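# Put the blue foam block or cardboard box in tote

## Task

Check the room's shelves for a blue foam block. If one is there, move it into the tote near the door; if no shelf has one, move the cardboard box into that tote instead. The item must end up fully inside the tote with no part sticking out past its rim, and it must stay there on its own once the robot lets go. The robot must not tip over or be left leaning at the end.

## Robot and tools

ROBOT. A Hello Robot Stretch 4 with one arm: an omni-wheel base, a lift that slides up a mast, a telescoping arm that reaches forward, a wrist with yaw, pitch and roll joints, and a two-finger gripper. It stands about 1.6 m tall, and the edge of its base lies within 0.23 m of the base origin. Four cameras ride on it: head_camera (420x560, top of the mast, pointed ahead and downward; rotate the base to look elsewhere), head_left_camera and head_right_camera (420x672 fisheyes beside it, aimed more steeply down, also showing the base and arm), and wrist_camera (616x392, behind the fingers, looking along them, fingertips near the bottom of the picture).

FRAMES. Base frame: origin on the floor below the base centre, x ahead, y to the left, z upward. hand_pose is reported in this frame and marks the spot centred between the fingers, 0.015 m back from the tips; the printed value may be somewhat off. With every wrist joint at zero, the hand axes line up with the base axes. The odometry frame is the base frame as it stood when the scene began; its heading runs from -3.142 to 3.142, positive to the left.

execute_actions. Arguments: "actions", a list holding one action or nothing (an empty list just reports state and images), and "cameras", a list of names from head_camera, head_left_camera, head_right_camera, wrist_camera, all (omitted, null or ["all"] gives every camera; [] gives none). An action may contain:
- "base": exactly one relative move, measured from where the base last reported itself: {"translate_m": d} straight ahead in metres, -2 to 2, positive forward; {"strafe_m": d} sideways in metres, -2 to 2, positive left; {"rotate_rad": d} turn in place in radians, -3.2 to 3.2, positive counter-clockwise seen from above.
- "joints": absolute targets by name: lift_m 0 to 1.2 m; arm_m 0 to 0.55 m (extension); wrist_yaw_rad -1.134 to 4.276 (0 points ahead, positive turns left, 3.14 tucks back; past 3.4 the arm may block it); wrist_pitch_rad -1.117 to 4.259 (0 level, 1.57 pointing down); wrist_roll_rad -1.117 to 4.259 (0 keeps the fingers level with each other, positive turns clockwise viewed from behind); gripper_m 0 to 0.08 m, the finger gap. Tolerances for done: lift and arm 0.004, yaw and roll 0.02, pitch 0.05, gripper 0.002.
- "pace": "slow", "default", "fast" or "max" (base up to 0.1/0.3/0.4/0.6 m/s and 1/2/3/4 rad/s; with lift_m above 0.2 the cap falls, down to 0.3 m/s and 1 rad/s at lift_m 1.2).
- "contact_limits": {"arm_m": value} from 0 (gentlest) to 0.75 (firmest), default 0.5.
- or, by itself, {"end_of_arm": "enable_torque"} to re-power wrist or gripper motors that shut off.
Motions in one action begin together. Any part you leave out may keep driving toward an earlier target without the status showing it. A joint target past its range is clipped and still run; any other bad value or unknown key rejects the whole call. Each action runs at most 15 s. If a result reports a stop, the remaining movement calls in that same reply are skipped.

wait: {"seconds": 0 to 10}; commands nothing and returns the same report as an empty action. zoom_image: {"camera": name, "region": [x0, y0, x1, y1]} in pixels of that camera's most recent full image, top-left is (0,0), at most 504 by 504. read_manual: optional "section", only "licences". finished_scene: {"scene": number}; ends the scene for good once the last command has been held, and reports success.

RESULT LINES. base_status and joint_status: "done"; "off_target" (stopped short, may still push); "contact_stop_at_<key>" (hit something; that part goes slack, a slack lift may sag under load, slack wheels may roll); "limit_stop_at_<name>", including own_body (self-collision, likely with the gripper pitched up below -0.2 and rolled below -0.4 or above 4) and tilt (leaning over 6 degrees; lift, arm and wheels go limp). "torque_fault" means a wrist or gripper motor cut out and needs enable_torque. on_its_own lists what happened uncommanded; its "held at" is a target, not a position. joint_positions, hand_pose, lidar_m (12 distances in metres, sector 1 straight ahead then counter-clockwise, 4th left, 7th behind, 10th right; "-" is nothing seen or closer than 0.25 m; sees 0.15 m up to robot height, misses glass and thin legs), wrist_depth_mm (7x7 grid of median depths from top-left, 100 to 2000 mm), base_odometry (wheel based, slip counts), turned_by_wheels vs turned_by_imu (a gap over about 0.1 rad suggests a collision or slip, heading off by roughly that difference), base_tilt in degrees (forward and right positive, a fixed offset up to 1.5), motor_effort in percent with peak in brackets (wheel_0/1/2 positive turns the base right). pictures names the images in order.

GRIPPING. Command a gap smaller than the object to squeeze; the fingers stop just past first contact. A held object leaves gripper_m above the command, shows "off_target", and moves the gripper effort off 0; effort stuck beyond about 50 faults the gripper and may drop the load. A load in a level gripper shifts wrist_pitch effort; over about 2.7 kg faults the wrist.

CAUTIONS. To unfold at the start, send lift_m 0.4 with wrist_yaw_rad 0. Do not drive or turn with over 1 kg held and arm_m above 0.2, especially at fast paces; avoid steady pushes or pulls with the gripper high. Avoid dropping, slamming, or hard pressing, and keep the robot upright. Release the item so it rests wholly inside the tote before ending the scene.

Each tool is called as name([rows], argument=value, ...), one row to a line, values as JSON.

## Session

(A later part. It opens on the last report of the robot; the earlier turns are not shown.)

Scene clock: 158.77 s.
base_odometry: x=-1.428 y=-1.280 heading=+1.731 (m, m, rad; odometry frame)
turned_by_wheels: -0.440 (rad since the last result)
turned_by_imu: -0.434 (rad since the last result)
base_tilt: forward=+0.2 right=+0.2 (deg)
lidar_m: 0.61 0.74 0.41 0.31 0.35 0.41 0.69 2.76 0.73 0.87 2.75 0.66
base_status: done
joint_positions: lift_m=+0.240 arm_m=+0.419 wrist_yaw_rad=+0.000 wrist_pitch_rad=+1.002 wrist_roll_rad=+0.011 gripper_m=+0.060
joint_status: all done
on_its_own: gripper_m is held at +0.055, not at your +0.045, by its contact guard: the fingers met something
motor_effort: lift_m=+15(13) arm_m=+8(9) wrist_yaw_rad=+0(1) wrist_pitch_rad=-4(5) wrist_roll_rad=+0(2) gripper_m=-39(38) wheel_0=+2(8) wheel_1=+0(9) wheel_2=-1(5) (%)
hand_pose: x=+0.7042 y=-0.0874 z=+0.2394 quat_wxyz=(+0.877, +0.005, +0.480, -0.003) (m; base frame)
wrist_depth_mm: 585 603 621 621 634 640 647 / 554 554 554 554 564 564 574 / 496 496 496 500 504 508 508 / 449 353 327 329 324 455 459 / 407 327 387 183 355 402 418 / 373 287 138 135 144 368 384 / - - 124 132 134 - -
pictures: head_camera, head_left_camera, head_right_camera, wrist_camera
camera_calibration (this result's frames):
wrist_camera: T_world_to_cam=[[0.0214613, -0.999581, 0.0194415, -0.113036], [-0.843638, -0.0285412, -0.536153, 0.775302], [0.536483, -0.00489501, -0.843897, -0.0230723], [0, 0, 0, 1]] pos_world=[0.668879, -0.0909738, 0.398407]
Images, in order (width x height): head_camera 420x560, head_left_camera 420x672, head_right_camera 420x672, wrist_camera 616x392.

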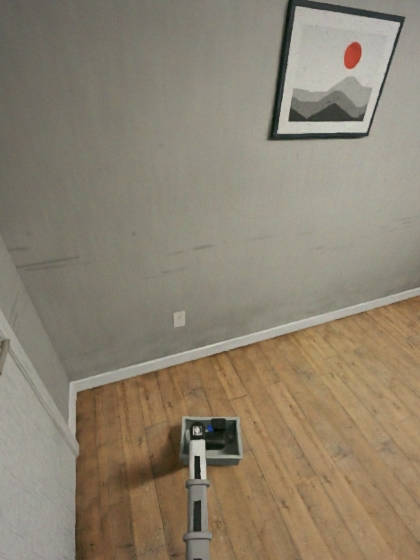

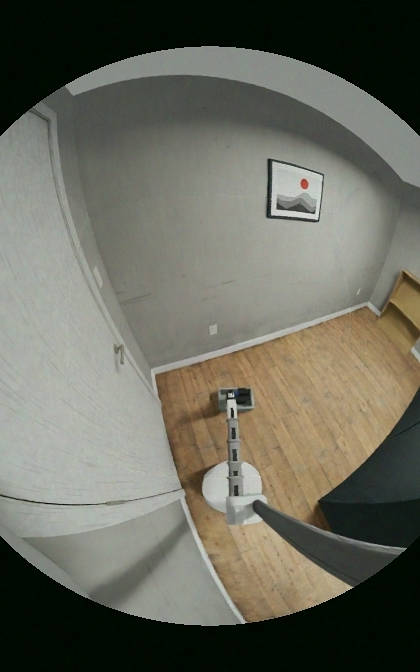

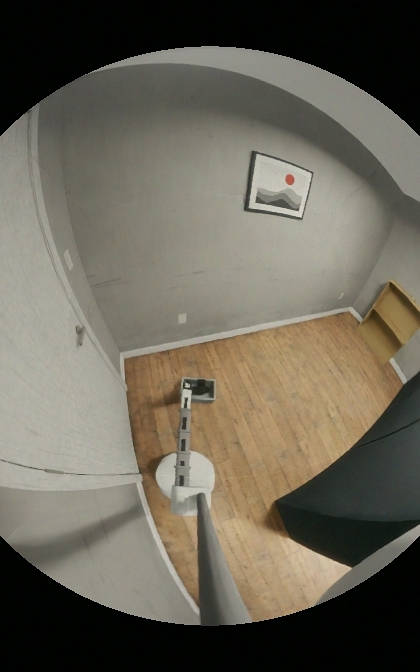

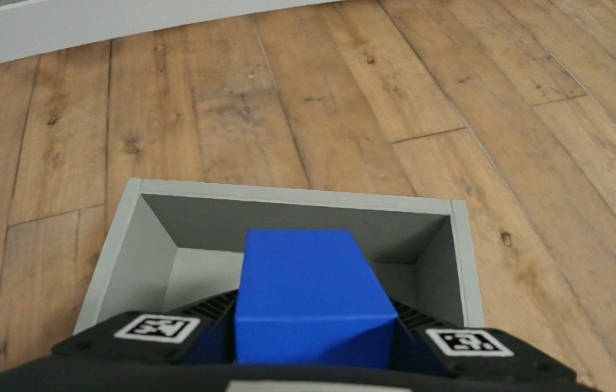

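execute_actions([
  {"joints":{"lift_m":0.12,"arm_m":0.47}},
], cameras=[])

execute_actions([
  {"joints":{"lift_m":0.072},"pace":"slow"},
])

Scene clock: 174.03 s.
base_odometry: x=-1.428 y=-1.280 heading=+1.731 (m, m, rad; odometry frame)
turned_by_wheels: +0.000 (rad since the last result)
turned_by_imu: +0.000 (rad since the last result)
base_tilt: forward=+0.1 right=+0.2 (deg)
lidar_m: 0.63 0.76 0.41 0.32 0.33 0.40 0.70 2.75 0.72 0.85 2.76 0.63
base_status: not commanded
joint_positions: lift_m=+0.120 arm_m=+0.469 wrist_yaw_rad=+0.000 wrist_pitch_rad=+1.002 wrist_roll_rad=+0.011 gripper_m=+0.060
joint_status: all done
on_its_own: gripper_m is held at +0.055, not at your +0.045, by its contact guard: the fingers met something
motor_effort: lift_m=+15(16) arm_m=+7(8) wrist_yaw_rad=+0(1) wrist_pitch_rad=-6(5) wrist_roll_rad=+0(1) gripper_m=-38(37) wheel_0=+2(2) wheel_1=+0(0) wheel_2=+0(0) (%)
hand_pose: x=+0.7541 y=-0.0874 z=+0.1193 quat_wxyz=(+0.877, +0.005, +0.480, -0.003) (m; base frame)
wrist_depth_mm: 430 430 430 433 436 442 445 / 387 384 387 387 387 392 397 / 190 190 345 345 347 351 351 / 202 216 208 203 196 189 183 / 207 271 265 183 246 224 178 / 210 258 138 135 144 219 174 / - - 124 133 134 - -
pictures: none
No camera images: the call's "cameras" was empty. Leave "cameras" out to get every camera's image.

Scene clock: 175.30 s.
base_odometry: x=-1.428 y=-1.280 heading=+1.731 (m, m, rad; odometry frame)
turned_by_wheels: +0.000 (rad since the last result)
turned_by_imu: +0.000 (rad since the last result)
base_tilt: forward=+0.1 right=+0.2 (deg)
lidar_m: 0.63 0.74 0.42 0.31 0.35 0.39 0.68 2.74 0.71 0.84 2.76 1.47
base_status: not commanded
joint_positions: lift_m=+0.073 arm_m=+0.469 wrist_yaw_rad=+0.000 wrist_pitch_rad=+0.999 wrist_roll_rad=+0.011 gripper_m=+0.059
joint_status: all done
on_its_own: gripper_m is held at +0.055, not at your +0.045, by its contact guard: the fingers met something
motor_effort: lift_m=+12(16) arm_m=+8(8) wrist_yaw_rad=+1(2) wrist_pitch_rad=+1(5) wrist_roll_rad=+1(2) gripper_m=-33(35) wheel_0=+2(2) wheel_1=+0(0) wheel_2=-1(1) (%)
hand_pose: x=+0.7545 y=-0.0875 z=+0.0719 quat_wxyz=(+0.878, +0.005, +0.479, -0.003) (m; base frame)
wrist_depth_mm: 357 362 362 364 368 370 373 / 152 150 148 149 325 329 334 / 173 169 164 161 156 152 149 / 198 214 205 199 193 187 176 / 206 233 230 172 229 224 178 / 206 216 136 137 142 213 174 / - - 123 131 131 - -
pictures: head_camera, head_left_camera, head_right_camera, wrist_camera
camera_calibration (this result's frames):
wrist_camera: T_world_to_cam=[[0.0209602, -0.99959, 0.0194883, -0.110539], [-0.842444, -0.028155, -0.538048, 0.727253], [0.538376, -0.00514017, -0.842689, -0.192981], [0, 0, 0, 1]] pos_world=[0.718883, -0.0910101, 0.230828]
Images, in order (width x height): head_camera 420x560, head_left_camera 420x672, head_right_camera 420x672, wrist_camera 616x392.

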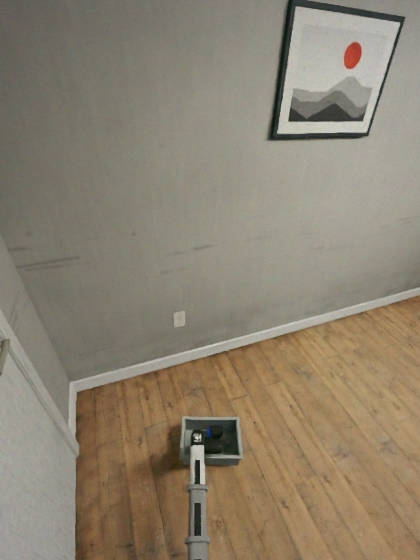

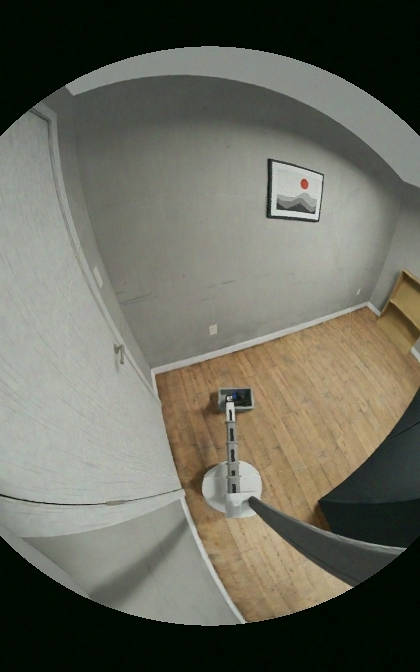

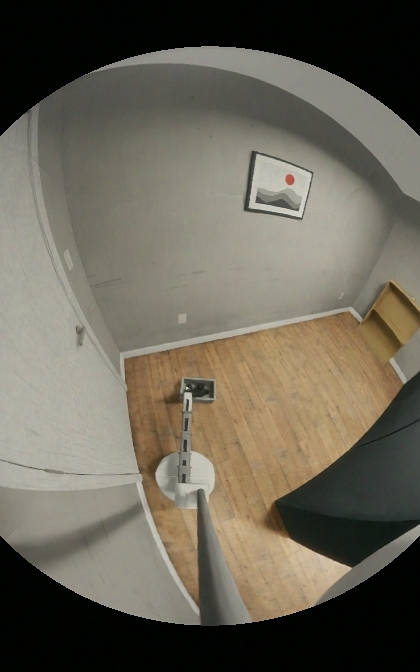

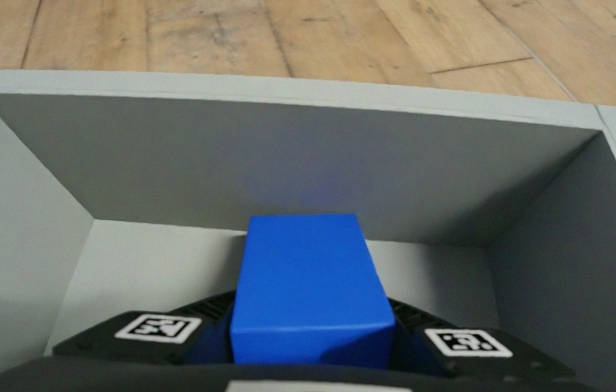

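The block is touching the floor.

execute_actions([
  {"joints":{"gripper_m":0.08},"pace":"slow"},
], cameras=[])

execute_actions([
  {"joints":{"lift_m":0.25},"pace":"fast"},
], cameras=["wrist_camera"])

finished_scene(scene=1)

Scene clock: 197.17 s.
base_odometry: x=-1.428 y=-1.280 heading=+1.731 (m, m, rad; odometry frame)
turned_by_wheels: +0.000 (rad since the last result)
turned_by_imu: +0.000 (rad since the last result)
base_tilt: forward=+0.2 right=+0.2 (deg)
lidar_m: 0.65 0.75 0.41 0.32 0.35 0.42 0.70 2.76 0.73 0.87 2.76 1.44
base_status: not commanded
joint_positions: lift_m=+0.072 arm_m=+0.469 wrist_yaw_rad=+0.000 wrist_pitch_rad=+1.001 wrist_roll_rad=+0.011 gripper_m=+0.080
joint_status: all done
motor_effort: lift_m=+15(15) arm_m=+8(8) wrist_yaw_rad=+1(1) wrist_pitch_rad=-3(4) wrist_roll_rad=+0(1) gripper_m=+1(32) wheel_0=+2(2) wheel_1=+0(0) wheel_2=+0(0) (%)
hand_pose: x=+0.7542 y=-0.0874 z=+0.0715 quat_wxyz=(+0.877, +0.005, +0.480, -0.003) (m; base frame)
wrist_depth_mm: 349 357 357 355 362 364 368 / 148 148 148 146 146 325 330 / 173 170 166 162 158 153 150 / 201 216 209 202 195 190 176 / 208 230 232 185 230 224 178 / 206 215 164 170 176 211 174 / - - 149 159 157 - -
pictures: none
No camera images: the call's "cameras" was empty. Leave "cameras" out to get every camera's image.

Scene clock: 198.63 s.
base_odometry: x=-1.428 y=-1.280 heading=+1.731 (m, m, rad; odometry frame)
turned_by_wheels: +0.000 (rad since the last result)
turned_by_imu: +0.000 (rad since the last result)
base_tilt: forward=+0.3 right=+0.3 (deg)
lidar_m: 0.61 0.74 0.41 0.31 0.35 0.39 0.68 2.75 0.71 0.88 2.74 0.67
base_status: not commanded
joint_positions: lift_m=+0.250 arm_m=+0.469 wrist_yaw_rad=+0.000 wrist_pitch_rad=+1.001 wrist_roll_rad=+0.011 gripper_m=+0.080
joint_status: all done
motor_effort: lift_m=+22(23) arm_m=+7(8) wrist_yaw_rad=+0(1) wrist_pitch_rad=-4(5) wrist_roll_rad=+2(0) gripper_m=+1(1) wheel_0=+2(2) wheel_1=+0(0) wheel_2=-1(1) (%)
hand_pose: x=+0.7542 y=-0.0874 z=+0.2488 quat_wxyz=(+0.877, +0.005, +0.480, -0.003) (m; base frame)
wrist_depth_mm: 539 580 609 640 647 654 661 / 569 569 569 574 574 580 591 / 508 512 512 512 517 521 525 / 459 459 466 466 462 469 469 / 415 314 317 307 427 427 430 / 389 283 347 355 342 306 394 / - - 150 327 359 - -
pictures: wrist_camera
camera_calibration (this result's frames):
wrist_camera: T_world_to_cam=[[0.0211973, -0.999586, 0.0194468, -0.114127], [-0.843508, -0.0283225, -0.536369, 0.822566], [0.536698, -0.00503396, -0.84376, -0.0421333], [0, 0, 0, 1]] pos_world=[0.718873, -0.0909944, 0.407868]
Images, in order (width x height): wrist_camera 616x392.

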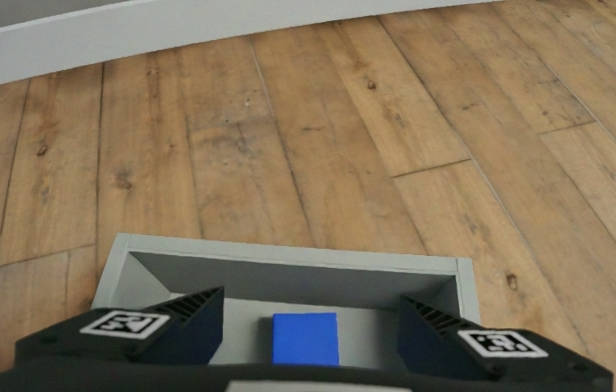

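The scene is finished: the task was done.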